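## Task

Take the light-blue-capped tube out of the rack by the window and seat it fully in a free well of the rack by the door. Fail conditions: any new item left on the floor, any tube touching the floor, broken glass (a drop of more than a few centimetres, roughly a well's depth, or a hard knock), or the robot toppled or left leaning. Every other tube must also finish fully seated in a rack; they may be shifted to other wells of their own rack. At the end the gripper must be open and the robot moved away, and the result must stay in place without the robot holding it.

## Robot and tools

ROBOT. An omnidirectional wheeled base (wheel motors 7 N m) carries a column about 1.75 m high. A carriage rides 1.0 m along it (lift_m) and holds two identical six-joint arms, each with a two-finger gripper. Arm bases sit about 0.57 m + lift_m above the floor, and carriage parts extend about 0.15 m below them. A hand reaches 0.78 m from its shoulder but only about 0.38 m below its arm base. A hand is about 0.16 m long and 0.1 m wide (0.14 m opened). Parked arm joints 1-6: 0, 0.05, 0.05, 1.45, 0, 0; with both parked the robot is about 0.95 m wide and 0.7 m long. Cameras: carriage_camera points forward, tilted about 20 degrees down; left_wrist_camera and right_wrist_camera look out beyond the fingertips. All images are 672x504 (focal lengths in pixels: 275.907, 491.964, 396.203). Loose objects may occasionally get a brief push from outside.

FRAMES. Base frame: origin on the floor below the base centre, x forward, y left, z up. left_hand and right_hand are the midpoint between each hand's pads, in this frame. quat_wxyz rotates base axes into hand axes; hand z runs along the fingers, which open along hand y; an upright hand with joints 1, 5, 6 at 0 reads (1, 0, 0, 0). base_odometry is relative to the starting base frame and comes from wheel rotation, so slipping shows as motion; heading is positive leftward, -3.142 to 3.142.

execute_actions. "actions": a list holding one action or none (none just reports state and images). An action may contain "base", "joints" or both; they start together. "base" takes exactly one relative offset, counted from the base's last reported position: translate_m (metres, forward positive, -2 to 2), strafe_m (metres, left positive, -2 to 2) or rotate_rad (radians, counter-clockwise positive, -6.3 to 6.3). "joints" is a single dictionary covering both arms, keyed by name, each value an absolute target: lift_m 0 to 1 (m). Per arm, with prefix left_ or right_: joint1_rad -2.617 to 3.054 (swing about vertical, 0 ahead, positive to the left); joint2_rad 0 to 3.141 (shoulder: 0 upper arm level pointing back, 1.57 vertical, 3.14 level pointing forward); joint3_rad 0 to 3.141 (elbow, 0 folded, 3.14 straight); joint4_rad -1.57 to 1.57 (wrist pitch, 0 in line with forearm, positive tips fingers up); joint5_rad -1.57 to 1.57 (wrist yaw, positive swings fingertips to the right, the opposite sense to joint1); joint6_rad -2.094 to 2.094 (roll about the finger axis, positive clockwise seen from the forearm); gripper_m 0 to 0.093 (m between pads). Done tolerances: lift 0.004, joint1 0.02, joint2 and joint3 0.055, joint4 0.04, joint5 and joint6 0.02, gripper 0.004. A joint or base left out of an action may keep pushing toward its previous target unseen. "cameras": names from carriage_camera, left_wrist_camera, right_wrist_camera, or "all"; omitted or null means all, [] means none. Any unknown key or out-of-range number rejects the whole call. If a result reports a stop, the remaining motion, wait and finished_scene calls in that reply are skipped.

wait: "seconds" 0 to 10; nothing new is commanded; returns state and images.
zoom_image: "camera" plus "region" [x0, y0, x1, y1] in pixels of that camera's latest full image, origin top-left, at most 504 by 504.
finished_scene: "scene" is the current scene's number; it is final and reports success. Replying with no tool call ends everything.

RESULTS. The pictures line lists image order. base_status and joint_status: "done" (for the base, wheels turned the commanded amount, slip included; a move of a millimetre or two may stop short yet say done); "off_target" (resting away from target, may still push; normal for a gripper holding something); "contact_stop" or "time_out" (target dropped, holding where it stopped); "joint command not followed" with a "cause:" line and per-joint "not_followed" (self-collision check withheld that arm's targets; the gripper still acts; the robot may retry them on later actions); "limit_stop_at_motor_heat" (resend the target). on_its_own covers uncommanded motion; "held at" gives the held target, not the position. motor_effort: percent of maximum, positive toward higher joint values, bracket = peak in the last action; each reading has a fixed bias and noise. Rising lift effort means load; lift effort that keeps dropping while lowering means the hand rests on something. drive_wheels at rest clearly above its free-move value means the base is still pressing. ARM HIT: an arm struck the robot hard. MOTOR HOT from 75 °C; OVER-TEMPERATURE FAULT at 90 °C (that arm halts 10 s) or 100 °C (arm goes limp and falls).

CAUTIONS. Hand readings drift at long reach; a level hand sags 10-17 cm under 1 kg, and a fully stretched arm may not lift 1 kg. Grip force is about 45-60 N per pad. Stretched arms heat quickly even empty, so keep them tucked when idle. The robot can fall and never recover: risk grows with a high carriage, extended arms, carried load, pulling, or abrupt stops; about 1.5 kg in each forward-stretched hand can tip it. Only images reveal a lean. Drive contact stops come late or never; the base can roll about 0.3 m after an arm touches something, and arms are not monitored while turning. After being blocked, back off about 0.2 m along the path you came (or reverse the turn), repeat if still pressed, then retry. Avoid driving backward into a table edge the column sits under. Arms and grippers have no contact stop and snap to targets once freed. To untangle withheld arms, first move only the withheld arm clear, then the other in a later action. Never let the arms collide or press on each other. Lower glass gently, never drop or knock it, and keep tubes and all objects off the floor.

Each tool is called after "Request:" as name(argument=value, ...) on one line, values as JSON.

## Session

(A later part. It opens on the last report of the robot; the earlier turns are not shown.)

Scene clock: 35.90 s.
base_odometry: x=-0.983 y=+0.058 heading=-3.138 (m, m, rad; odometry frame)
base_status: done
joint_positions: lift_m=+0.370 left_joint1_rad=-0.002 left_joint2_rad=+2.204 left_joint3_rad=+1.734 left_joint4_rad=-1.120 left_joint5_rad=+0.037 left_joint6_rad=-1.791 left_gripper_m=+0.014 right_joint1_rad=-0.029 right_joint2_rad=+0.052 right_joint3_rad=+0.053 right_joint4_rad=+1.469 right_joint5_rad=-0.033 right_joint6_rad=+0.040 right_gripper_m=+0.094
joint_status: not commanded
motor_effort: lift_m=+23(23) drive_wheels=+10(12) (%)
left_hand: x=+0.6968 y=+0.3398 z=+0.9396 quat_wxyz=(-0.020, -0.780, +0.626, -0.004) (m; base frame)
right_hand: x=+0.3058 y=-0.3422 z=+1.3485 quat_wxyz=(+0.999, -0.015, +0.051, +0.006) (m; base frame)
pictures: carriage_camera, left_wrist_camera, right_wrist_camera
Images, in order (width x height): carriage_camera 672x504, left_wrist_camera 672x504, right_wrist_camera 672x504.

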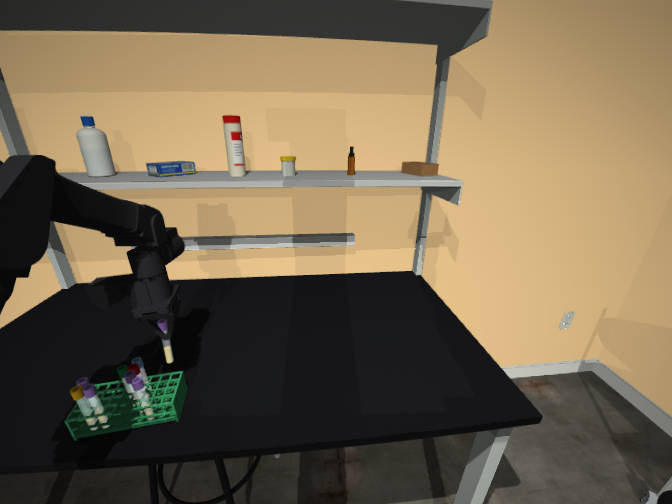

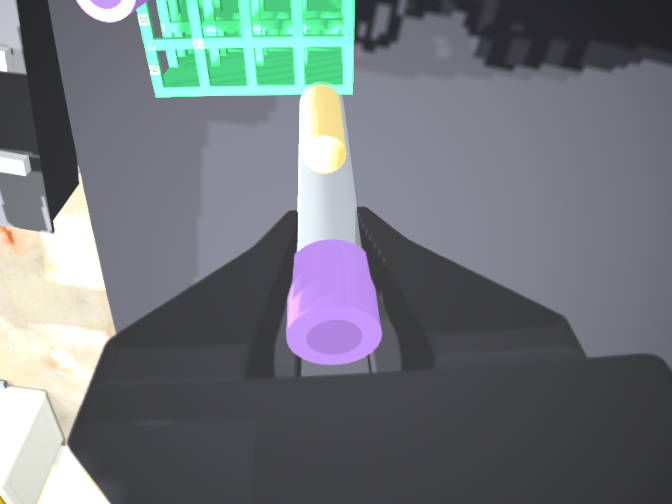

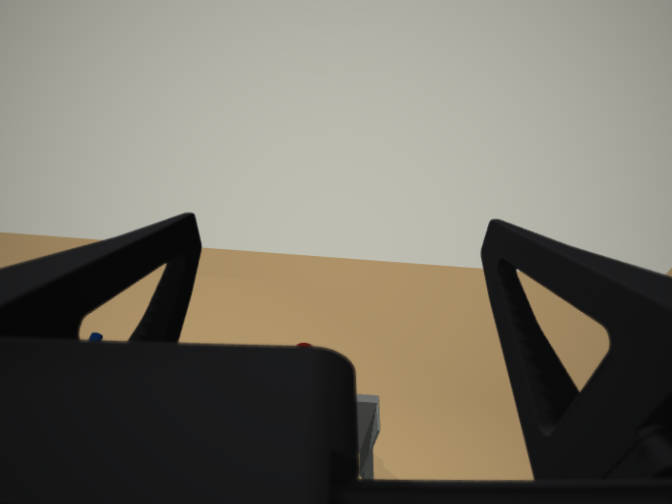

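Request:
execute_actions(actions=[{"base":{"strafe_m":0.01},"joints":{"lift_m":0.352}}], cameras=["left_wrist_camera","carriage_camera"])

Request:
zoom_image(camera="carriage_camera", region=[100,310,240,415])

Scene clock: 36.93 s.
base_odometry: x=-0.983 y=+0.048 heading=-3.138 (m, m, rad; odometry frame)
base_status: done
joint_positions: lift_m=+0.352 left_joint1_rad=-0.001 left_joint2_rad=+2.211 left_joint3_rad=+1.734 left_joint4_rad=-1.120 left_joint5_rad=+0.037 left_joint6_rad=-1.791 left_gripper_m=+0.014 right_joint1_rad=-0.029 right_joint2_rad=+0.052 right_joint3_rad=+0.053 right_joint4_rad=+1.470 right_joint5_rad=-0.033 right_joint6_rad=+0.040 right_gripper_m=+0.094
joint_status: all done
motor_effort: lift_m=+22(22) drive_wheels=+5(13) (%)
left_hand: x=+0.6960 y=+0.3406 z=+0.9190 quat_wxyz=(-0.023, -0.780, +0.625, -0.001) (m; base frame)
right_hand: x=+0.3056 y=-0.3422 z=+1.3306 quat_wxyz=(+0.999, -0.015, +0.050, +0.006) (m; base frame)
pictures: carriage_camera, left_wrist_camera
Images, in order (width x height): carriage_camera 672x504, left_wrist_camera 672x504.

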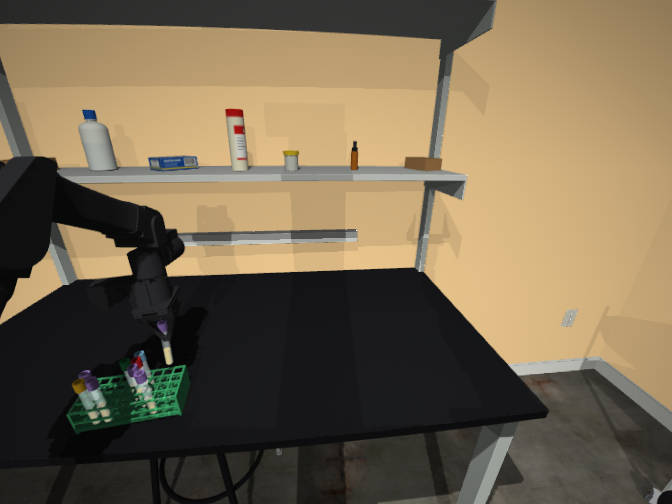

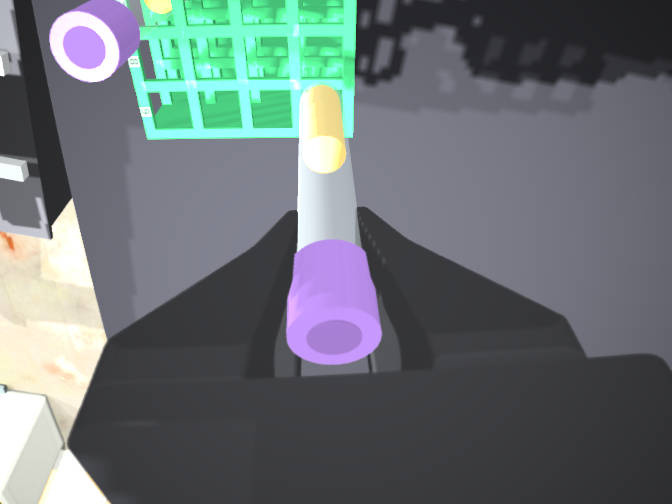

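Region (100, 310, 240, 415) of carriage_camera's 672x504 image, scaled by 3.600, with more detail than that image has; it fills the top 378 rows of this view, and the rest is white.

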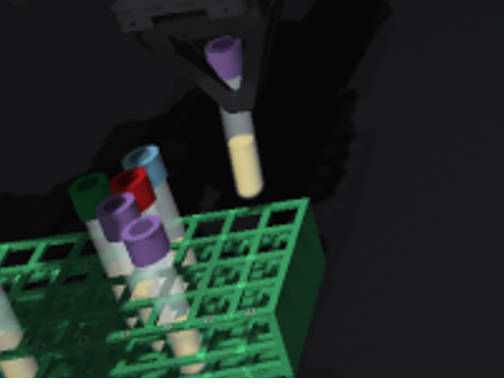

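Request:
execute_actions(actions=[{"joints":{"lift_m":0.341}}], cameras=["left_wrist_camera"])

Scene clock: 37.87 s.
base_odometry: x=-0.983 y=+0.048 heading=-3.138 (m, m, rad; odometry frame)
base_status: not commanded
joint_positions: lift_m=+0.341 left_joint1_rad=-0.001 left_joint2_rad=+2.211 left_joint3_rad=+1.734 left_joint4_rad=-1.120 left_joint5_rad=+0.037 left_joint6_rad=-1.791 left_gripper_m=+0.014 right_joint1_rad=-0.029 right_joint2_rad=+0.052 right_joint3_rad=+0.053 right_joint4_rad=+1.470 right_joint5_rad=-0.033 right_joint6_rad=+0.040 right_gripper_m=+0.094
joint_status: all done
motor_effort: lift_m=+21(21) drive_wheels=+5(6) (%)
left_hand: x=+0.6961 y=+0.3406 z=+0.9080 quat_wxyz=(-0.022, -0.780, +0.625, -0.001) (m; base frame)
right_hand: x=+0.3056 y=-0.3422 z=+1.3197 quat_wxyz=(+0.999, -0.015, +0.051, +0.006) (m; base frame)
pictures: left_wrist_camera
Images, in order (width x height): left_wrist_camera 672x504.

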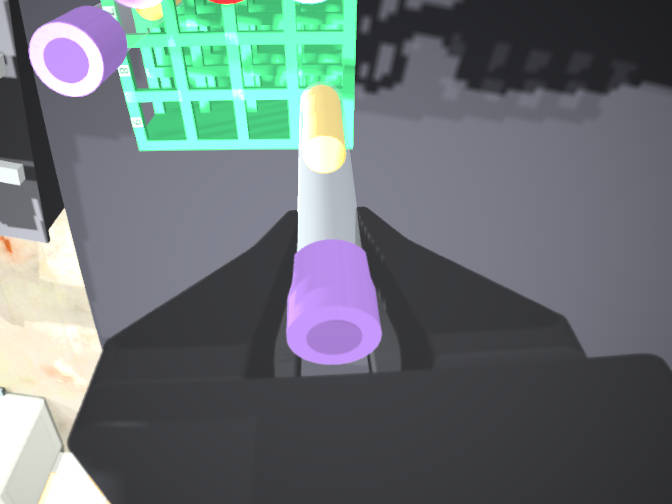

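Request:
execute_actions(actions=[{"base":{"strafe_m":-0.004}}], cameras=[])

Request:
execute_actions(actions=[{"joints":{"lift_m":0.325}}], cameras=["left_wrist_camera","carriage_camera"])

Request:
zoom_image(camera="carriage_camera", region=[100,300,240,405])

Scene clock: 38.70 s.
base_odometry: x=-0.983 y=+0.051 heading=-3.138 (m, m, rad; odometry frame)
base_status: done
joint_positions: lift_m=+0.341 left_joint1_rad=-0.002 left_joint2_rad=+2.211 left_joint3_rad=+1.734 left_joint4_rad=-1.120 left_joint5_rad=+0.037 left_joint6_rad=-1.791 left_gripper_m=+0.014 right_joint1_rad=-0.029 right_joint2_rad=+0.052 right_joint3_rad=+0.053 right_joint4_rad=+1.469 right_joint5_rad=-0.033 right_joint6_rad=+0.040 right_gripper_m=+0.094
joint_status: not commanded
motor_effort: lift_m=+21(21) drive_wheels=+10(11) (%)
left_hand: x=+0.6961 y=+0.3402 z=+0.9080 quat_wxyz=(-0.022, -0.780, +0.625, -0.001) (m; base frame)
right_hand: x=+0.3058 y=-0.3422 z=+1.3197 quat_wxyz=(+0.999, -0.015, +0.051, +0.006) (m; base frame)
pictures: none
No camera images: the call's "cameras" was empty. Leave "cameras" out to get every camera's image.

Scene clock: 39.23 s.
base_odometry: x=-0.983 y=+0.051 heading=-3.138 (m, m, rad; odometry frame)
base_status: not commanded
joint_positions: lift_m=+0.325 left_joint1_rad=-0.002 left_joint2_rad=+2.199 left_joint3_rad=+1.743 left_joint4_rad=-1.120 left_joint5_rad=+0.037 left_joint6_rad=-1.791 left_gripper_m=+0.014 right_joint1_rad=-0.029 right_joint2_rad=+0.052 right_joint3_rad=+0.053 right_joint4_rad=+1.470 right_joint5_rad=-0.033 right_joint6_rad=+0.040 right_gripper_m=+0.094
joint_status: all done
motor_effort: lift_m=+20(21) drive_wheels=+10(10) (%)
left_hand: x=+0.6998 y=+0.3399 z=+0.8990 quat_wxyz=(-0.016, -0.780, +0.626, -0.009) (m; base frame)
right_hand: x=+0.3056 y=-0.3422 z=+1.3038 quat_wxyz=(+0.999, -0.015, +0.051, +0.006) (m; base frame)
pictures: carriage_camera, left_wrist_camera
Images, in order (width x height): carriage_camera 672x504, left_wrist_camera 672x504.

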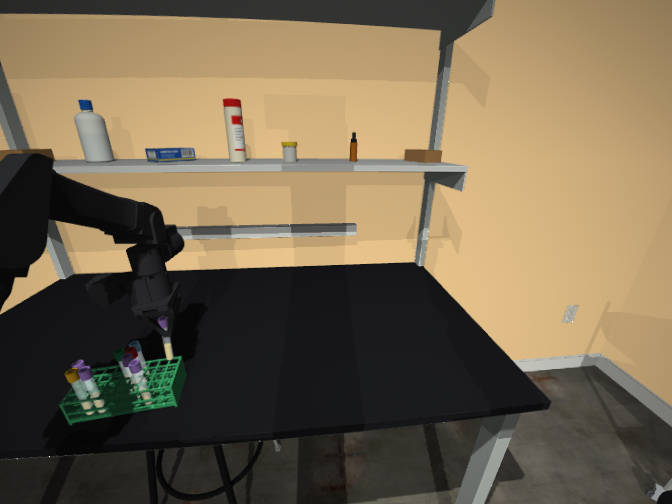

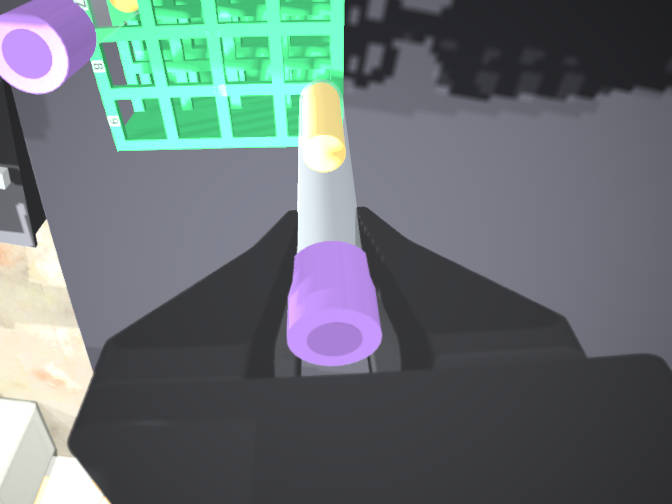

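Region (100, 300, 240, 405) of carriage_camera's 672x504 image, scaled by 3.600, with more detail than that image has; it fills the top 378 rows of this view, and the rest is white.

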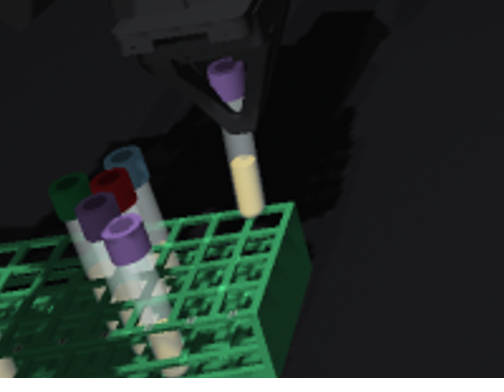

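Request:
execute_actions(actions=[{"joints":{"lift_m":0.342}}], cameras=[])

Request:
execute_actions(actions=[{"base":{"translate_m":-0.006}}], cameras=["left_wrist_camera"])

Request:
zoom_image(camera="left_wrist_camera", region=[220,20,420,190])

Scene clock: 39.97 s.
base_odometry: x=-0.983 y=+0.051 heading=-3.138 (m, m, rad; odometry frame)
base_status: not commanded
joint_positions: lift_m=+0.342 left_joint1_rad=-0.002 left_joint2_rad=+2.203 left_joint3_rad=+1.743 left_joint4_rad=-1.120 left_joint5_rad=+0.037 left_joint6_rad=-1.791 left_gripper_m=+0.014 right_joint1_rad=-0.029 right_joint2_rad=+0.052 right_joint3_rad=+0.053 right_joint4_rad=+1.469 right_joint5_rad=-0.033 right_joint6_rad=+0.040 right_gripper_m=+0.094
joint_status: all done
motor_effort: lift_m=+22(28) drive_wheels=+10(10) (%)
left_hand: x=+0.6995 y=+0.3399 z=+0.9143 quat_wxyz=(-0.017, -0.780, +0.626, -0.008) (m; base frame)
right_hand: x=+0.3057 y=-0.3422 z=+1.3206 quat_wxyz=(+0.999, -0.015, +0.051, +0.006) (m; base frame)
pictures: none
No camera images: the call's "cameras" was empty. Leave "cameras" out to get every camera's image.

Scene clock: 40.73 s.
base_odometry: x=-0.977 y=+0.052 heading=-3.138 (m, m, rad; odometry frame)
base_status: done
joint_positions: lift_m=+0.342 left_joint1_rad=-0.002 left_joint2_rad=+2.203 left_joint3_rad=+1.743 left_joint4_rad=-1.120 left_joint5_rad=+0.037 left_joint6_rad=-1.791 left_gripper_m=+0.014 right_joint1_rad=-0.029 right_joint2_rad=+0.052 right_joint3_rad=+0.053 right_joint4_rad=+1.469 right_joint5_rad=-0.033 right_joint6_rad=+0.040 right_gripper_m=+0.094
joint_status: not commanded
motor_effort: lift_m=+22(22) drive_wheels=-11(11) (%)
left_hand: x=+0.6993 y=+0.3398 z=+0.9143 quat_wxyz=(-0.018, -0.780, +0.626, -0.008) (m; base frame)
right_hand: x=+0.3058 y=-0.3422 z=+1.3206 quat_wxyz=(+0.999, -0.015, +0.051, +0.006) (m; base frame)
pictures: left_wrist_camera
Images, in order (width x height): left_wrist_camera 672x504.

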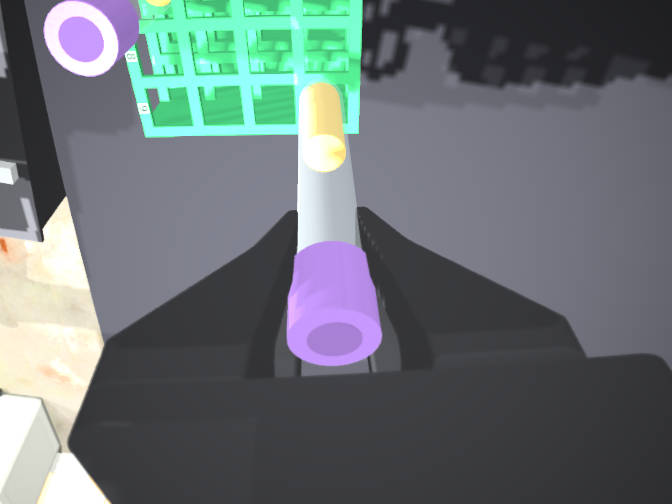

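Region (220, 20, 420, 190) of left_wrist_camera's 672x504 image, scaled by 2.520, with more detail than that image has; it fills the top 428 rows of this view, and the rest is white.

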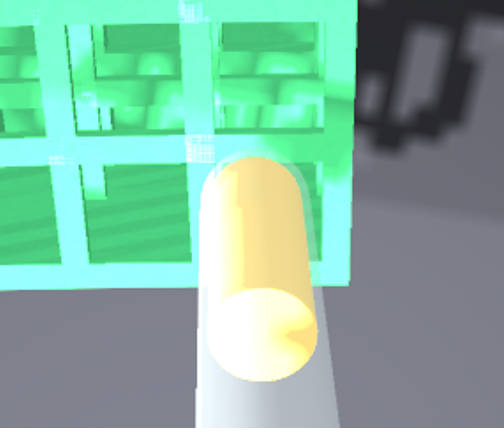

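Request:
execute_actions(actions=[{"base":{"strafe_m":-0.004}}], cameras=[])

Request:
execute_actions(actions=[{"joints":{"lift_m":0.322}}], cameras=["left_wrist_camera"])

Scene clock: 41.67 s.
base_odometry: x=-0.977 y=+0.056 heading=-3.138 (m, m, rad; odometry frame)
base_status: done
joint_positions: lift_m=+0.342 left_joint1_rad=-0.002 left_joint2_rad=+2.203 left_joint3_rad=+1.743 left_joint4_rad=-1.120 left_joint5_rad=+0.037 left_joint6_rad=-1.791 left_gripper_m=+0.014 right_joint1_rad=-0.029 right_joint2_rad=+0.052 right_joint3_rad=+0.053 right_joint4_rad=+1.469 right_joint5_rad=-0.033 right_joint6_rad=+0.040 right_gripper_m=+0.094
joint_status: not commanded
motor_effort: lift_m=+22(22) drive_wheels=+3(10) (%)
left_hand: x=+0.6994 y=+0.3401 z=+0.9143 quat_wxyz=(-0.017, -0.780, +0.626, -0.008) (m; base frame)
right_hand: x=+0.3057 y=-0.3422 z=+1.3206 quat_wxyz=(+0.999, -0.015, +0.051, +0.006) (m; base frame)
pictures: none
No camera images: the call's "cameras" was empty. Leave "cameras" out to get every camera's image.

Scene clock: 42.23 s.
base_odometry: x=-0.977 y=+0.056 heading=-3.138 (m, m, rad; odometry frame)
base_status: not commanded
joint_positions: lift_m=+0.322 left_joint1_rad=-0.002 left_joint2_rad=+2.195 left_joint3_rad=+1.747 left_joint4_rad=-1.118 left_joint5_rad=+0.043 left_joint6_rad=-1.791 left_gripper_m=+0.014 right_joint1_rad=-0.029 right_joint2_rad=+0.052 right_joint3_rad=+0.053 right_joint4_rad=+1.469 right_joint5_rad=-0.033 right_joint6_rad=+0.040 right_gripper_m=+0.094
joint_status: all done
motor_effort: lift_m=+20(21) drive_wheels=+3(5) (%)
left_hand: x=+0.7017 y=+0.3388 z=+0.8987 quat_wxyz=(-0.015, -0.780, +0.626, -0.015) (m; base frame)
right_hand: x=+0.3057 y=-0.3422 z=+1.3008 quat_wxyz=(+0.999, -0.015, +0.051, +0.006) (m; base frame)
pictures: left_wrist_camera
Images, in order (width x height): left_wrist_camera 672x504.

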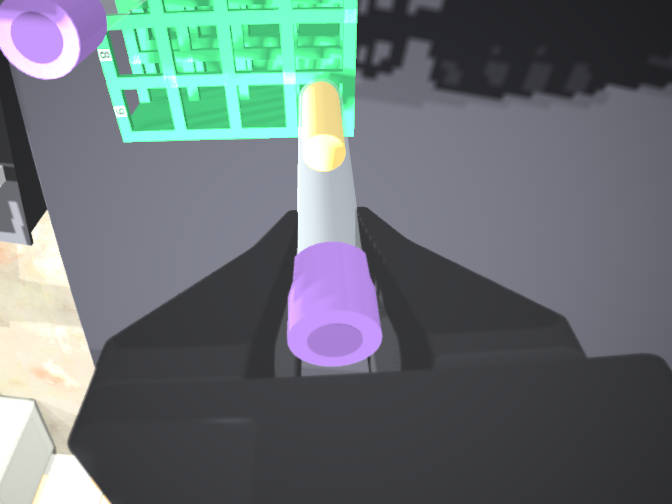

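Request:
execute_actions(actions=[], cameras=["carriage_camera"])

Request:
zoom_image(camera="carriage_camera", region=[140,325,210,378])

Scene clock: 42.40 s.
base_odometry: x=-0.977 y=+0.056 heading=-3.138 (m, m, rad; odometry frame)
base_status: not commanded
joint_positions: lift_m=+0.322 left_joint1_rad=-0.002 left_joint2_rad=+2.195 left_joint3_rad=+1.747 left_joint4_rad=-1.118 left_joint5_rad=+0.043 left_joint6_rad=-1.791 left_gripper_m=+0.014 right_joint1_rad=-0.029 right_joint2_rad=+0.052 right_joint3_rad=+0.053 right_joint4_rad=+1.469 right_joint5_rad=-0.033 right_joint6_rad=+0.040 right_gripper_m=+0.094
joint_status: all done
motor_effort: lift_m=+20(21) drive_wheels=+3(5) (%)
left_hand: x=+0.7017 y=+0.3388 z=+0.8987 quat_wxyz=(-0.015, -0.780, +0.626, -0.015) (m; base frame)
right_hand: x=+0.3057 y=-0.3422 z=+1.3008 quat_wxyz=(+0.999, -0.015, +0.051, +0.006) (m; base frame)
pictures: carriage_camera
Images, in order (width x height): carriage_camera 672x504.

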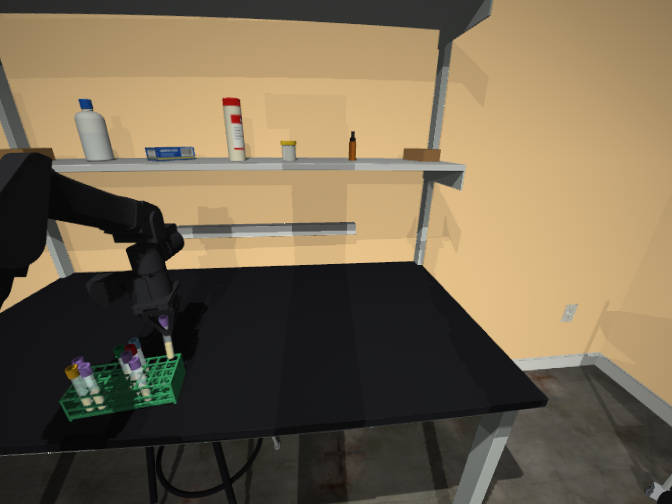

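Region (140, 325, 210, 378) of carriage_camera's 672x504 image, scaled by 7.200, with more detail than that image has; it fills the top 382 rows of this view, and the rest is white.

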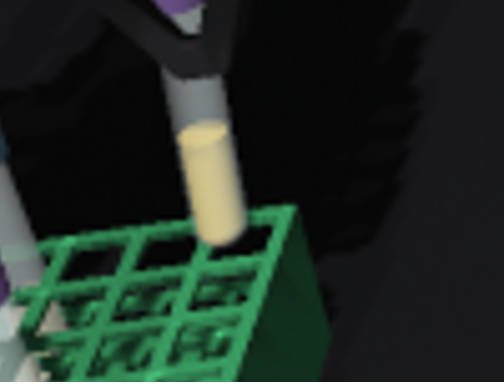

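Request:
execute_actions(actions=[{"joints":{"lift_m":0.34}}], cameras=[])

Request:
execute_actions(actions=[{"base":{"strafe_m":-0.006}}], cameras=[])

Request:
execute_actions(actions=[{"joints":{"lift_m":0.318}}], cameras=["carriage_camera"])

Request:
zoom_image(camera="carriage_camera", region=[140,325,210,378])

Scene clock: 43.20 s.
base_odometry: x=-0.977 y=+0.056 heading=-3.138 (m, m, rad; odometry frame)
base_status: not commanded
joint_positions: lift_m=+0.340 left_joint1_rad=-0.002 left_joint2_rad=+2.203 left_joint3_rad=+1.747 left_joint4_rad=-1.119 left_joint5_rad=+0.042 left_joint6_rad=-1.791 left_gripper_m=+0.014 right_joint1_rad=-0.029 right_joint2_rad=+0.052 right_joint3_rad=+0.053 right_joint4_rad=+1.469 right_joint5_rad=-0.033 right_joint6_rad=+0.040 right_gripper_m=+0.094
joint_status: all done
motor_effort: lift_m=+22(27) drive_wheels=+3(4) (%)
left_hand: x=+0.7008 y=+0.3389 z=+0.9132 quat_wxyz=(-0.018, -0.780, +0.626, -0.011) (m; base frame)
right_hand: x=+0.3058 y=-0.3422 z=+1.3186 quat_wxyz=(+0.999, -0.015, +0.051, +0.006) (m; base frame)
pictures: none
No camera images: the call's "cameras" was empty. Leave "cameras" out to get every camera's image.

Scene clock: 43.87 s.
base_odometry: x=-0.977 y=+0.061 heading=-3.138 (m, m, rad; odometry frame)
base_status: done
joint_positions: lift_m=+0.340 left_joint1_rad=-0.002 left_joint2_rad=+2.203 left_joint3_rad=+1.747 left_joint4_rad=-1.119 left_joint5_rad=+0.040 left_joint6_rad=-1.791 left_gripper_m=+0.014 right_joint1_rad=-0.029 right_joint2_rad=+0.052 right_joint3_rad=+0.053 right_joint4_rad=+1.470 right_joint5_rad=-0.033 right_joint6_rad=+0.040 right_gripper_m=+0.094
joint_status: not commanded
motor_effort: lift_m=+22(22) drive_wheels=+6(12) (%)
left_hand: x=+0.7008 y=+0.3394 z=+0.9132 quat_wxyz=(-0.017, -0.780, +0.626, -0.011) (m; base frame)
right_hand: x=+0.3056 y=-0.3422 z=+1.3186 quat_wxyz=(+0.999, -0.015, +0.051, +0.006) (m; base frame)
pictures: none
No camera images: the call's "cameras" was empty. Leave "cameras" out to get every camera's image.

Scene clock: 44.43 s.
base_odometry: x=-0.977 y=+0.061 heading=-3.138 (m, m, rad; odometry frame)
base_status: not commanded
joint_positions: lift_m=+0.318 left_joint1_rad=-0.002 left_joint2_rad=+2.208 left_joint3_rad=+1.747 left_joint4_rad=-1.117 left_joint5_rad=+0.040 left_joint6_rad=-1.791 left_gripper_m=+0.014 right_joint1_rad=-0.029 right_joint2_rad=+0.052 right_joint3_rad=+0.053 right_joint4_rad=+1.469 right_joint5_rad=-0.033 right_joint6_rad=+0.040 right_gripper_m=+0.094
joint_status: all done
motor_effort: lift_m=+22(22) drive_wheels=+5(6) (%)
left_hand: x=+0.7009 y=+0.3395 z=+0.8894 quat_wxyz=(-0.018, -0.780, +0.626, -0.010) (m; base frame)
right_hand: x=+0.3057 y=-0.3422 z=+1.2966 quat_wxyz=(+0.999, -0.015, +0.051, +0.006) (m; base frame)
pictures: carriage_camera
Images, in order (width x height): carriage_camera 672x504.

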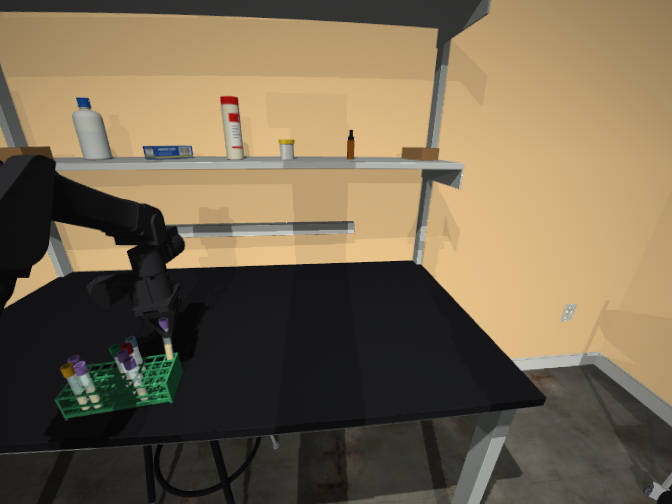

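Region (140, 325, 210, 378) of carriage_camera's 672x504 image, scaled by 7.200, with more detail than that image has; it fills the top 382 rows of this view, and the rest is white.

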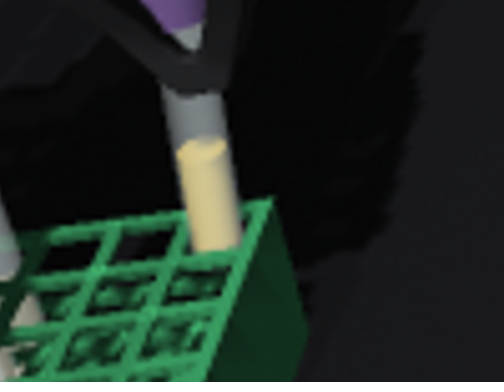

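In. Lower to near grasp height (z≈0.853).

Request:
execute_actions(actions=[{"joints":{"lift_m":0.298}}], cameras=[])

Request:
execute_actions(actions=[{"joints":{"lift_m":0.282}}], cameras=["left_wrist_camera"])

Scene clock: 46.27 s.
base_odometry: x=-0.977 y=+0.061 heading=-3.138 (m, m, rad; odometry frame)
base_status: not commanded
joint_positions: lift_m=+0.298 left_joint1_rad=-0.002 left_joint2_rad=+2.211 left_joint3_rad=+1.747 left_joint4_rad=-1.118 left_joint5_rad=+0.039 left_joint6_rad=-1.791 left_gripper_m=+0.014 right_joint1_rad=-0.029 right_joint2_rad=+0.052 right_joint3_rad=+0.053 right_joint4_rad=+1.469 right_joint5_rad=-0.033 right_joint6_rad=+0.040 right_gripper_m=+0.094
joint_status: all done
motor_effort: lift_m=+21(21) drive_wheels=+5(5) (%)
left_hand: x=+0.7003 y=+0.3395 z=+0.8680 quat_wxyz=(-0.019, -0.780, +0.626, -0.007) (m; base frame)
right_hand: x=+0.3057 y=-0.3422 z=+1.2767 quat_wxyz=(+0.999, -0.015, +0.051, +0.006) (m; base frame)
pictures: none
No camera images: the call's "cameras" was empty. Leave "cameras" out to get every camera's image.

Scene clock: 46.80 s.
base_odometry: x=-0.977 y=+0.061 heading=-3.138 (m, m, rad; odometry frame)
base_status: not commanded
joint_positions: lift_m=+0.282 left_joint1_rad=-0.002 left_joint2_rad=+2.202 left_joint3_rad=+1.747 left_joint4_rad=-1.120 left_joint5_rad=+0.041 left_joint6_rad=-1.791 left_gripper_m=+0.014 right_joint1_rad=-0.029 right_joint2_rad=+0.052 right_joint3_rad=+0.053 right_joint4_rad=+1.470 right_joint5_rad=-0.033 right_joint6_rad=+0.040 right_gripper_m=+0.094
joint_status: all done
motor_effort: lift_m=+21(21) drive_wheels=+5(6) (%)
left_hand: x=+0.7006 y=+0.3394 z=+0.8560 quat_wxyz=(-0.017, -0.780, +0.626, -0.011) (m; base frame)
right_hand: x=+0.3056 y=-0.3422 z=+1.2607 quat_wxyz=(+0.999, -0.015, +0.051, +0.006) (m; base frame)
pictures: left_wrist_camera
Images, in order (width x height): left_wrist_camera 672x504.

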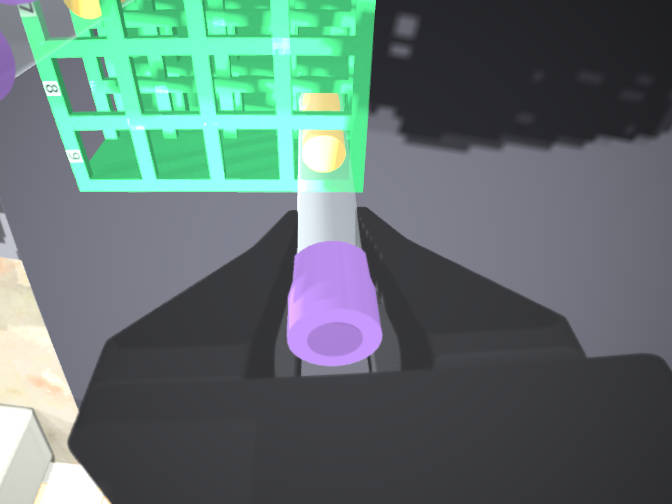

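Request:
execute_actions(actions=[{"joints":{"left_gripper_m":0.03}}], cameras=[])

Request:
execute_actions(actions=[{"joints":{"lift_m":0.335}}], cameras=[])

Request:
execute_actions(actions=[{"base":{"strafe_m":0.062}}], cameras=["left_wrist_camera"])

Scene clock: 47.47 s.
base_odometry: x=-0.977 y=+0.061 heading=-3.138 (m, m, rad; odometry frame)
base_status: not commanded
joint_positions: lift_m=+0.282 left_joint1_rad=-0.002 left_joint2_rad=+2.202 left_joint3_rad=+1.747 left_joint4_rad=-1.120 left_joint5_rad=+0.040 left_joint6_rad=-1.791 left_gripper_m=+0.030 right_joint1_rad=-0.029 right_joint2_rad=+0.052 right_joint3_rad=+0.053 right_joint4_rad=+1.470 right_joint5_rad=-0.033 right_joint6_rad=+0.040 right_gripper_m=+0.094
joint_status: all done
motor_effort: lift_m=+21(21) drive_wheels=+5(5) (%)
left_hand: x=+0.7006 y=+0.3396 z=+0.8560 quat_wxyz=(-0.017, -0.780, +0.626, -0.011) (m; base frame)
right_hand: x=+0.3056 y=-0.3422 z=+1.2607 quat_wxyz=(+0.999, -0.015, +0.051, +0.006) (m; base frame)
pictures: none
No camera images: the call's "cameras" was empty. Leave "cameras" out to get every camera's image.

Scene clock: 48.20 s.
base_odometry: x=-0.977 y=+0.061 heading=-3.138 (m, m, rad; odometry frame)
base_status: not commanded
joint_positions: lift_m=+0.335 left_joint1_rad=-0.002 left_joint2_rad=+2.202 left_joint3_rad=+1.747 left_joint4_rad=-1.120 left_joint5_rad=+0.040 left_joint6_rad=-1.791 left_gripper_m=+0.030 right_joint1_rad=-0.029 right_joint2_rad=+0.052 right_joint3_rad=+0.053 right_joint4_rad=+1.469 right_joint5_rad=-0.033 right_joint6_rad=+0.040 right_gripper_m=+0.094
joint_status: all done
motor_effort: lift_m=+22(28) drive_wheels=+5(5) (%)
left_hand: x=+0.7007 y=+0.3396 z=+0.9085 quat_wxyz=(-0.017, -0.780, +0.626, -0.011) (m; base frame)
right_hand: x=+0.3058 y=-0.3422 z=+1.3135 quat_wxyz=(+0.999, -0.015, +0.051, +0.006) (m; base frame)
pictures: none
No camera images: the call's "cameras" was empty. Leave "cameras" out to get every camera's image.

Scene clock: 49.60 s.
base_odometry: x=-0.977 y=+0.000 heading=-3.138 (m, m, rad; odometry frame)
base_status: done
joint_positions: lift_m=+0.335 left_joint1_rad=+0.000 left_joint2_rad=+2.202 left_joint3_rad=+1.747 left_joint4_rad=-1.120 left_joint5_rad=+0.039 left_joint6_rad=-1.791 left_gripper_m=+0.030 right_joint1_rad=-0.029 right_joint2_rad=+0.052 right_joint3_rad=+0.053 right_joint4_rad=+1.469 right_joint5_rad=-0.033 right_joint6_rad=+0.040 right_gripper_m=+0.094
joint_status: not commanded
motor_effort: lift_m=+22(23) drive_wheels=+11(20) (%)
left_hand: x=+0.7007 y=+0.3403 z=+0.9085 quat_wxyz=(-0.017, -0.780, +0.625, -0.010) (m; base frame)
right_hand: x=+0.3058 y=-0.3422 z=+1.3135 quat_wxyz=(+0.999, -0.015, +0.051, +0.006) (m; base frame)
pictures: left_wrist_camera
Images, in order (width x height): left_wrist_camera 672x504.

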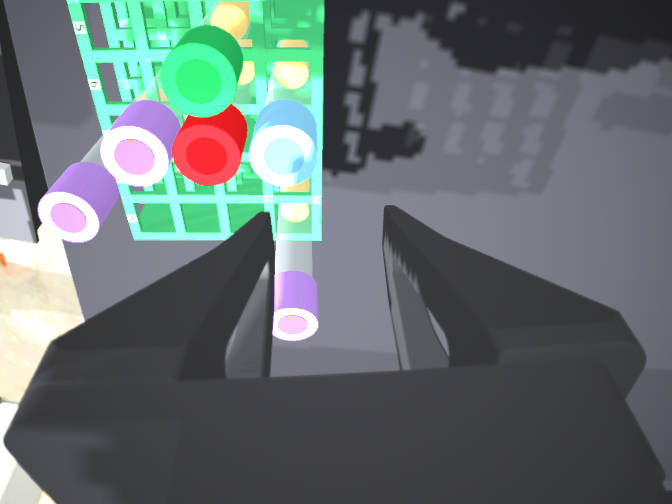

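Request:
execute_actions(actions=[{"base":{"translate_m":-0.012}}], cameras=[])

Request:
execute_actions(actions=[{"base":{"strafe_m":0.013}}], cameras=[])

Request:
execute_actions(actions=[{"joints":{"lift_m":0.312}}], cameras=["left_wrist_camera"])

Scene clock: 50.57 s.
base_odometry: x=-0.965 y=+0.000 heading=-3.138 (m, m, rad; odometry frame)
base_status: done
joint_positions: lift_m=+0.335 left_joint1_rad=-0.002 left_joint2_rad=+2.202 left_joint3_rad=+1.747 left_joint4_rad=-1.119 left_joint5_rad=+0.039 left_joint6_rad=-1.791 left_gripper_m=+0.030 right_joint1_rad=-0.029 right_joint2_rad=+0.052 right_joint3_rad=+0.053 right_joint4_rad=+1.471 right_joint5_rad=-0.033 right_joint6_rad=+0.040 right_gripper_m=+0.094
joint_status: not commanded
motor_effort: lift_m=+23(23) drive_wheels=-10(14) (%)
left_hand: x=+0.7009 y=+0.3398 z=+0.9085 quat_wxyz=(-0.016, -0.780, +0.626, -0.011) (m; base frame)
right_hand: x=+0.3055 y=-0.3422 z=+1.3136 quat_wxyz=(+0.999, -0.015, +0.050, +0.006) (m; base frame)
pictures: none
No camera images: the call's "cameras" was empty. Leave "cameras" out to get every camera's image.

Scene clock: 51.30 s.
base_odometry: x=-0.965 y=-0.013 heading=-3.138 (m, m, rad; odometry frame)
base_status: done
joint_positions: lift_m=+0.335 left_joint1_rad=+0.001 left_joint2_rad=+2.202 left_joint3_rad=+1.747 left_joint4_rad=-1.120 left_joint5_rad=+0.038 left_joint6_rad=-1.791 left_gripper_m=+0.030 right_joint1_rad=-0.029 right_joint2_rad=+0.052 right_joint3_rad=+0.053 right_joint4_rad=+1.470 right_joint5_rad=-0.033 right_joint6_rad=+0.040 right_gripper_m=+0.094
joint_status: not commanded
motor_effort: lift_m=+22(22) drive_wheels=+15(16) (%)
left_hand: x=+0.7007 y=+0.3409 z=+0.9085 quat_wxyz=(-0.016, -0.781, +0.625, -0.010) (m; base frame)
right_hand: x=+0.3056 y=-0.3422 z=+1.3135 quat_wxyz=(+0.999, -0.015, +0.050, +0.006) (m; base frame)
pictures: none
No camera images: the call's "cameras" was empty. Leave "cameras" out to get every camera's image.

Scene clock: 51.90 s.
base_odometry: x=-0.965 y=-0.013 heading=-3.138 (m, m, rad; odometry frame)
base_status: not commanded
joint_positions: lift_m=+0.312 left_joint1_rad=+0.001 left_joint2_rad=+2.190 left_joint3_rad=+1.751 left_joint4_rad=-1.125 left_joint5_rad=+0.039 left_joint6_rad=-1.791 left_gripper_m=+0.030 right_joint1_rad=-0.029 right_joint2_rad=+0.052 right_joint3_rad=+0.053 right_joint4_rad=+1.470 right_joint5_rad=-0.033 right_joint6_rad=+0.040 right_gripper_m=+0.094
joint_status: all done
motor_effort: lift_m=+20(21) drive_wheels=+14(15) (%)
left_hand: x=+0.7017 y=+0.3410 z=+0.8917 quat_wxyz=(-0.013, -0.781, +0.625, -0.015) (m; base frame)
right_hand: x=+0.3056 y=-0.3422 z=+1.2908 quat_wxyz=(+0.999, -0.015, +0.050, +0.006) (m; base frame)
pictures: left_wrist_camera
Images, in order (width x height): left_wrist_camera 672x504.

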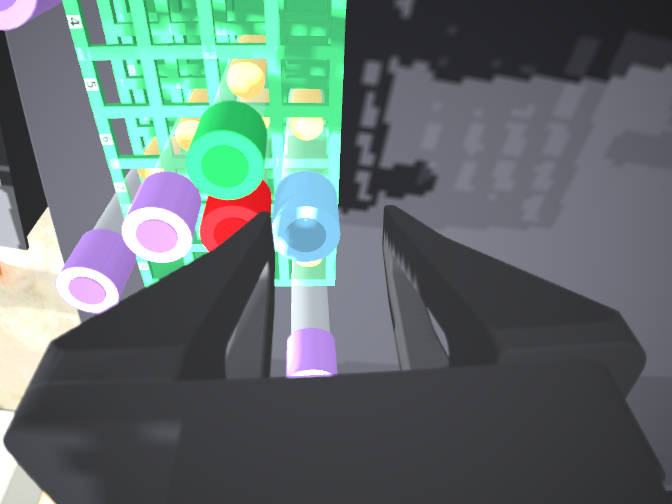

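Request:
execute_actions(actions=[{"joints":{"lift_m":0.33}}], cameras=[])

Request:
execute_actions(actions=[{"base":{"strafe_m":-0.015}}], cameras=[])

Request:
execute_actions(actions=[{"joints":{"lift_m":0.308}}], cameras=["left_wrist_camera"])

Scene clock: 52.83 s.
base_odometry: x=-0.965 y=-0.013 heading=-3.138 (m, m, rad; odometry frame)
base_status: not commanded
joint_positions: lift_m=+0.330 left_joint1_rad=+0.001 left_joint2_rad=+2.201 left_joint3_rad=+1.751 left_joint4_rad=-1.123 left_joint5_rad=+0.039 left_joint6_rad=-1.791 left_gripper_m=+0.030 right_joint1_rad=-0.029 right_joint2_rad=+0.052 right_joint3_rad=+0.053 right_joint4_rad=+1.469 right_joint5_rad=-0.033 right_joint6_rad=+0.040 right_gripper_m=+0.094
joint_status: all done
motor_effort: lift_m=+22(27) drive_wheels=+14(15) (%)
left_hand: x=+0.7012 y=+0.3410 z=+0.9050 quat_wxyz=(-0.016, -0.781, +0.624, -0.011) (m; base frame)
right_hand: x=+0.3057 y=-0.3422 z=+1.3086 quat_wxyz=(+0.999, -0.015, +0.051, +0.006) (m; base frame)
pictures: none
No camera images: the call's "cameras" was empty. Leave "cameras" out to get every camera's image.

Scene clock: 53.60 s.
base_odometry: x=-0.965 y=+0.002 heading=-3.137 (m, m, rad; odometry frame)
base_status: done
joint_positions: lift_m=+0.330 left_joint1_rad=-0.003 left_joint2_rad=+2.201 left_joint3_rad=+1.751 left_joint4_rad=-1.123 left_joint5_rad=+0.038 left_joint6_rad=-1.791 left_gripper_m=+0.030 right_joint1_rad=-0.029 right_joint2_rad=+0.052 right_joint3_rad=+0.053 right_joint4_rad=+1.469 right_joint5_rad=-0.033 right_joint6_rad=+0.040 right_gripper_m=+0.094
joint_status: not commanded
motor_effort: lift_m=+22(22) drive_wheels=-10(12) (%)
left_hand: x=+0.7013 y=+0.3393 z=+0.9050 quat_wxyz=(-0.016, -0.780, +0.626, -0.011) (m; base frame)
right_hand: x=+0.3058 y=-0.3422 z=+1.3086 quat_wxyz=(+0.999, -0.015, +0.051, +0.006) (m; base frame)
pictures: none
No camera images: the call's "cameras" was empty. Leave "cameras" out to get every camera's image.

Scene clock: 54.17 s.
base_odometry: x=-0.965 y=+0.002 heading=-3.138 (m, m, rad; odometry frame)
base_status: not commanded
joint_positions: lift_m=+0.308 left_joint1_rad=-0.003 left_joint2_rad=+2.205 left_joint3_rad=+1.751 left_joint4_rad=-1.120 left_joint5_rad=+0.040 left_joint6_rad=-1.791 left_gripper_m=+0.030 right_joint1_rad=-0.029 right_joint2_rad=+0.052 right_joint3_rad=+0.053 right_joint4_rad=+1.469 right_joint5_rad=-0.033 right_joint6_rad=+0.040 right_gripper_m=+0.094
joint_status: all done
motor_effort: lift_m=+22(22) drive_wheels=-11(11) (%)
left_hand: x=+0.7017 y=+0.3390 z=+0.8814 quat_wxyz=(-0.017, -0.780, +0.626, -0.011) (m; base frame)
right_hand: x=+0.3057 y=-0.3422 z=+1.2866 quat_wxyz=(+0.999, -0.015, +0.051, +0.006) (m; base frame)
pictures: left_wrist_camera
Images, in order (width x height): left_wrist_camera 672x504.

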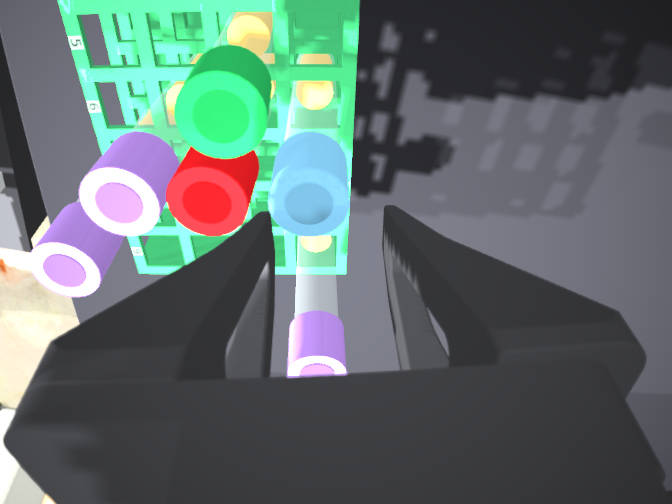

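Request:
execute_actions(actions=[{"joints":{"lift_m":0.29}}], cameras=["left_wrist_camera"])

Scene clock: 54.87 s.
base_odometry: x=-0.965 y=+0.002 heading=-3.138 (m, m, rad; odometry frame)
base_status: not commanded
joint_positions: lift_m=+0.290 left_joint1_rad=-0.003 left_joint2_rad=+2.207 left_joint3_rad=+1.751 left_joint4_rad=-1.115 left_joint5_rad=+0.040 left_joint6_rad=-1.791 left_gripper_m=+0.030 right_joint1_rad=-0.029 right_joint2_rad=+0.052 right_joint3_rad=+0.053 right_joint4_rad=+1.469 right_joint5_rad=-0.033 right_joint6_rad=+0.040 right_gripper_m=+0.094
joint_status: all done
motor_effort: lift_m=+22(22) drive_wheels=-11(11) (%)
left_hand: x=+0.7027 y=+0.3391 z=+0.8627 quat_wxyz=(-0.016, -0.780, +0.626, -0.012) (m; base frame)
right_hand: x=+0.3057 y=-0.3422 z=+1.2686 quat_wxyz=(+0.999, -0.015, +0.051, +0.006) (m; base frame)
pictures: left_wrist_camera
Images, in order (width x height): left_wrist_camera 672x504.

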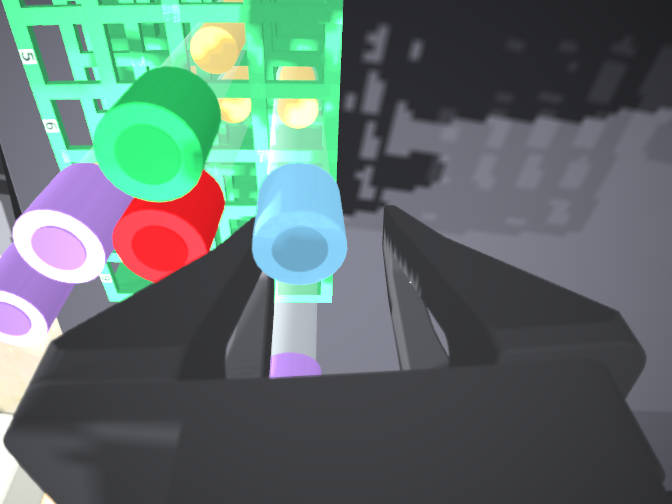

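Request:
execute_actions(actions=[{"base":{"strafe_m":0.007}}], cameras=[])

Request:
execute_actions(actions=[{"joints":{"lift_m":0.282}}], cameras=[])

Request:
execute_actions(actions=[{"joints":{"left_gripper_m":0.008}}], cameras=["left_wrist_camera"])

Scene clock: 55.73 s.
base_odometry: x=-0.965 y=-0.005 heading=-3.138 (m, m, rad; odometry frame)
base_status: done
joint_positions: lift_m=+0.290 left_joint1_rad=-0.003 left_joint2_rad=+2.207 left_joint3_rad=+1.751 left_joint4_rad=-1.117 left_joint5_rad=+0.041 left_joint6_rad=-1.791 left_gripper_m=+0.030 right_joint1_rad=-0.029 right_joint2_rad=+0.052 right_joint3_rad=+0.053 right_joint4_rad=+1.469 right_joint5_rad=-0.033 right_joint6_rad=+0.040 right_gripper_m=+0.094
joint_status: not commanded
motor_effort: lift_m=+21(21) drive_wheels=+14(14) (%)
left_hand: x=+0.7023 y=+0.3388 z=+0.8627 quat_wxyz=(-0.017, -0.780, +0.626, -0.012) (m; base frame)
right_hand: x=+0.3057 y=-0.3422 z=+1.2686 quat_wxyz=(+0.999, -0.015, +0.051, +0.006) (m; base frame)
pictures: none
No camera images: the call's "cameras" was empty. Leave "cameras" out to get every camera's image.

Scene clock: 56.20 s.
base_odometry: x=-0.965 y=-0.005 heading=-3.138 (m, m, rad; odometry frame)
base_status: not commanded
joint_positions: lift_m=+0.282 left_joint1_rad=-0.003 left_joint2_rad=+2.198 left_joint3_rad=+1.751 left_joint4_rad=-1.119 left_joint5_rad=+0.041 left_joint6_rad=-1.791 left_gripper_m=+0.030 right_joint1_rad=-0.029 right_joint2_rad=+0.052 right_joint3_rad=+0.053 right_joint4_rad=+1.470 right_joint5_rad=-0.033 right_joint6_rad=+0.040 right_gripper_m=+0.094
joint_status: all done
motor_effort: lift_m=+20(21) drive_wheels=+14(14) (%)
left_hand: x=+0.7025 y=+0.3388 z=+0.8587 quat_wxyz=(-0.014, -0.779, +0.626, -0.015) (m; base frame)
right_hand: x=+0.3056 y=-0.3422 z=+1.2609 quat_wxyz=(+0.999, -0.015, +0.051, +0.006) (m; base frame)
pictures: none
No camera images: the call's "cameras" was empty. Leave "cameras" out to get every camera's image.

Scene clock: 56.70 s.
base_odometry: x=-0.965 y=-0.005 heading=-3.138 (m, m, rad; odometry frame)
base_status: not commanded
joint_positions: lift_m=+0.282 left_joint1_rad=-0.003 left_joint2_rad=+2.198 left_joint3_rad=+1.751 left_joint4_rad=-1.132 left_joint5_rad=+0.041 left_joint6_rad=-1.792 left_gripper_m=+0.014 right_joint1_rad=-0.029 right_joint2_rad=+0.052 right_joint3_rad=+0.053 right_joint4_rad=+1.470 right_joint5_rad=-0.033 right_joint6_rad=+0.040 right_gripper_m=+0.094
joint_status: left_gripper_m off_target (ended at +0.014, target +0.008)
motor_effort: lift_m=+20(20) drive_wheels=+14(14) (%)
left_hand: x=+0.6993 y=+0.3388 z=+0.8587 quat_wxyz=(-0.019, -0.780, +0.626, -0.009) (m; base frame)
right_hand: x=+0.3056 y=-0.3422 z=+1.2609 quat_wxyz=(+0.999, -0.015, +0.051, +0.006) (m; base frame)
pictures: left_wrist_camera
Images, in order (width x height): left_wrist_camera 672x504.

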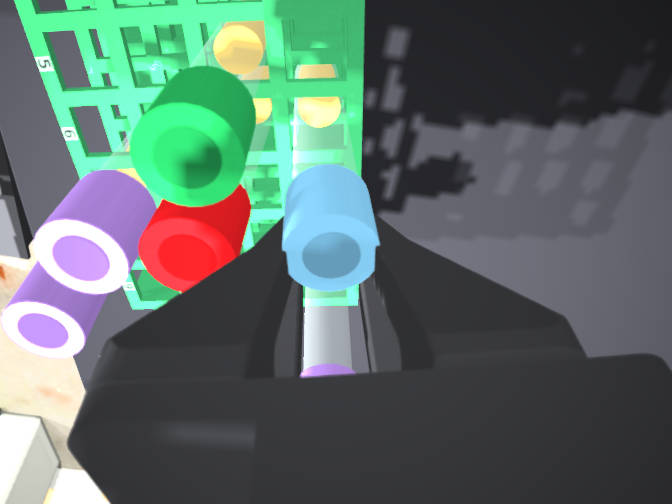

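Gripped. Lift a bit and check.

Request:
execute_actions(actions=[{"joints":{"lift_m":0.32}}], cameras=["left_wrist_camera","carriage_camera"])

Request:
zoom_image(camera="carriage_camera", region=[50,310,230,445])

Scene clock: 57.53 s.
base_odometry: x=-0.965 y=-0.005 heading=-3.138 (m, m, rad; odometry frame)
base_status: not commanded
joint_positions: lift_m=+0.320 left_joint1_rad=-0.003 left_joint2_rad=+2.203 left_joint3_rad=+1.751 left_joint4_rad=-1.125 left_joint5_rad=+0.041 left_joint6_rad=-1.792 left_gripper_m=+0.014 right_joint1_rad=-0.029 right_joint2_rad=+0.052 right_joint3_rad=+0.053 right_joint4_rad=+1.469 right_joint5_rad=-0.033 right_joint6_rad=+0.040 right_gripper_m=+0.094
joint_status: all done
motor_effort: lift_m=+22(27) drive_wheels=+14(14) (%)
left_hand: x=+0.7006 y=+0.3388 z=+0.8942 quat_wxyz=(-0.018, -0.780, +0.626, -0.010) (m; base frame)
right_hand: x=+0.3057 y=-0.3422 z=+1.2985 quat_wxyz=(+0.999, -0.015, +0.051, +0.006) (m; base frame)
pictures: carriage_camera, left_wrist_camera
Images, in order (width x height): carriage_camera 672x504, left_wrist_camera 672x504.

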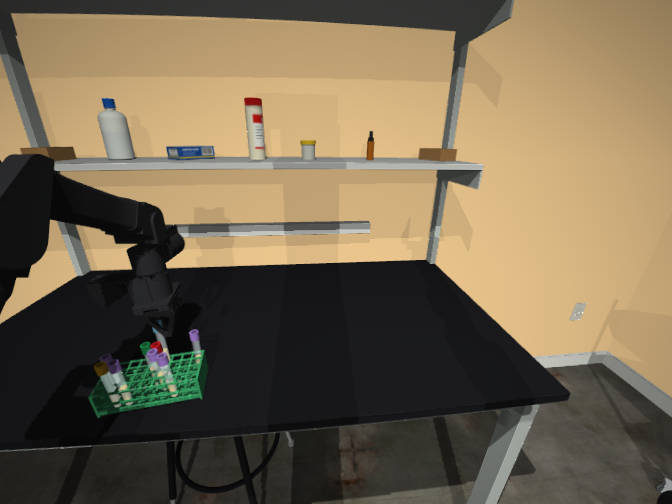

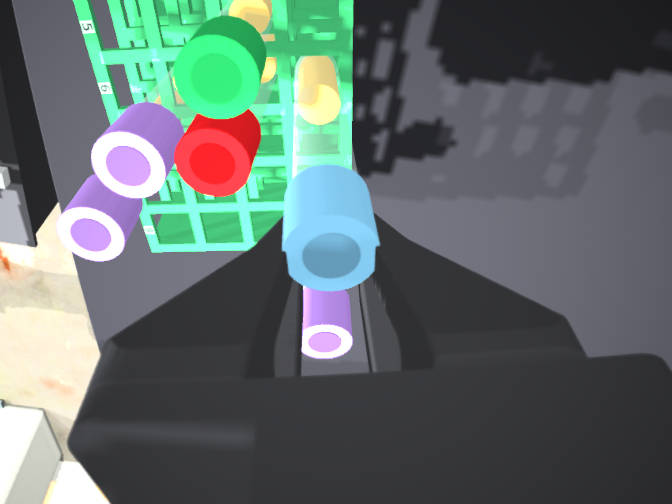

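Region (50, 310, 230, 445) of carriage_camera's 672x504 image, scaled by 2.800, with more detail than that image has; it fills the top 378 rows of this view, and the rest is white.

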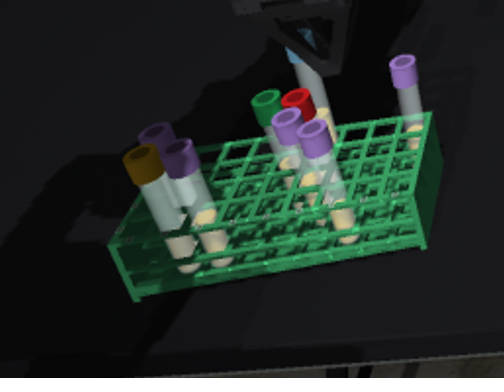

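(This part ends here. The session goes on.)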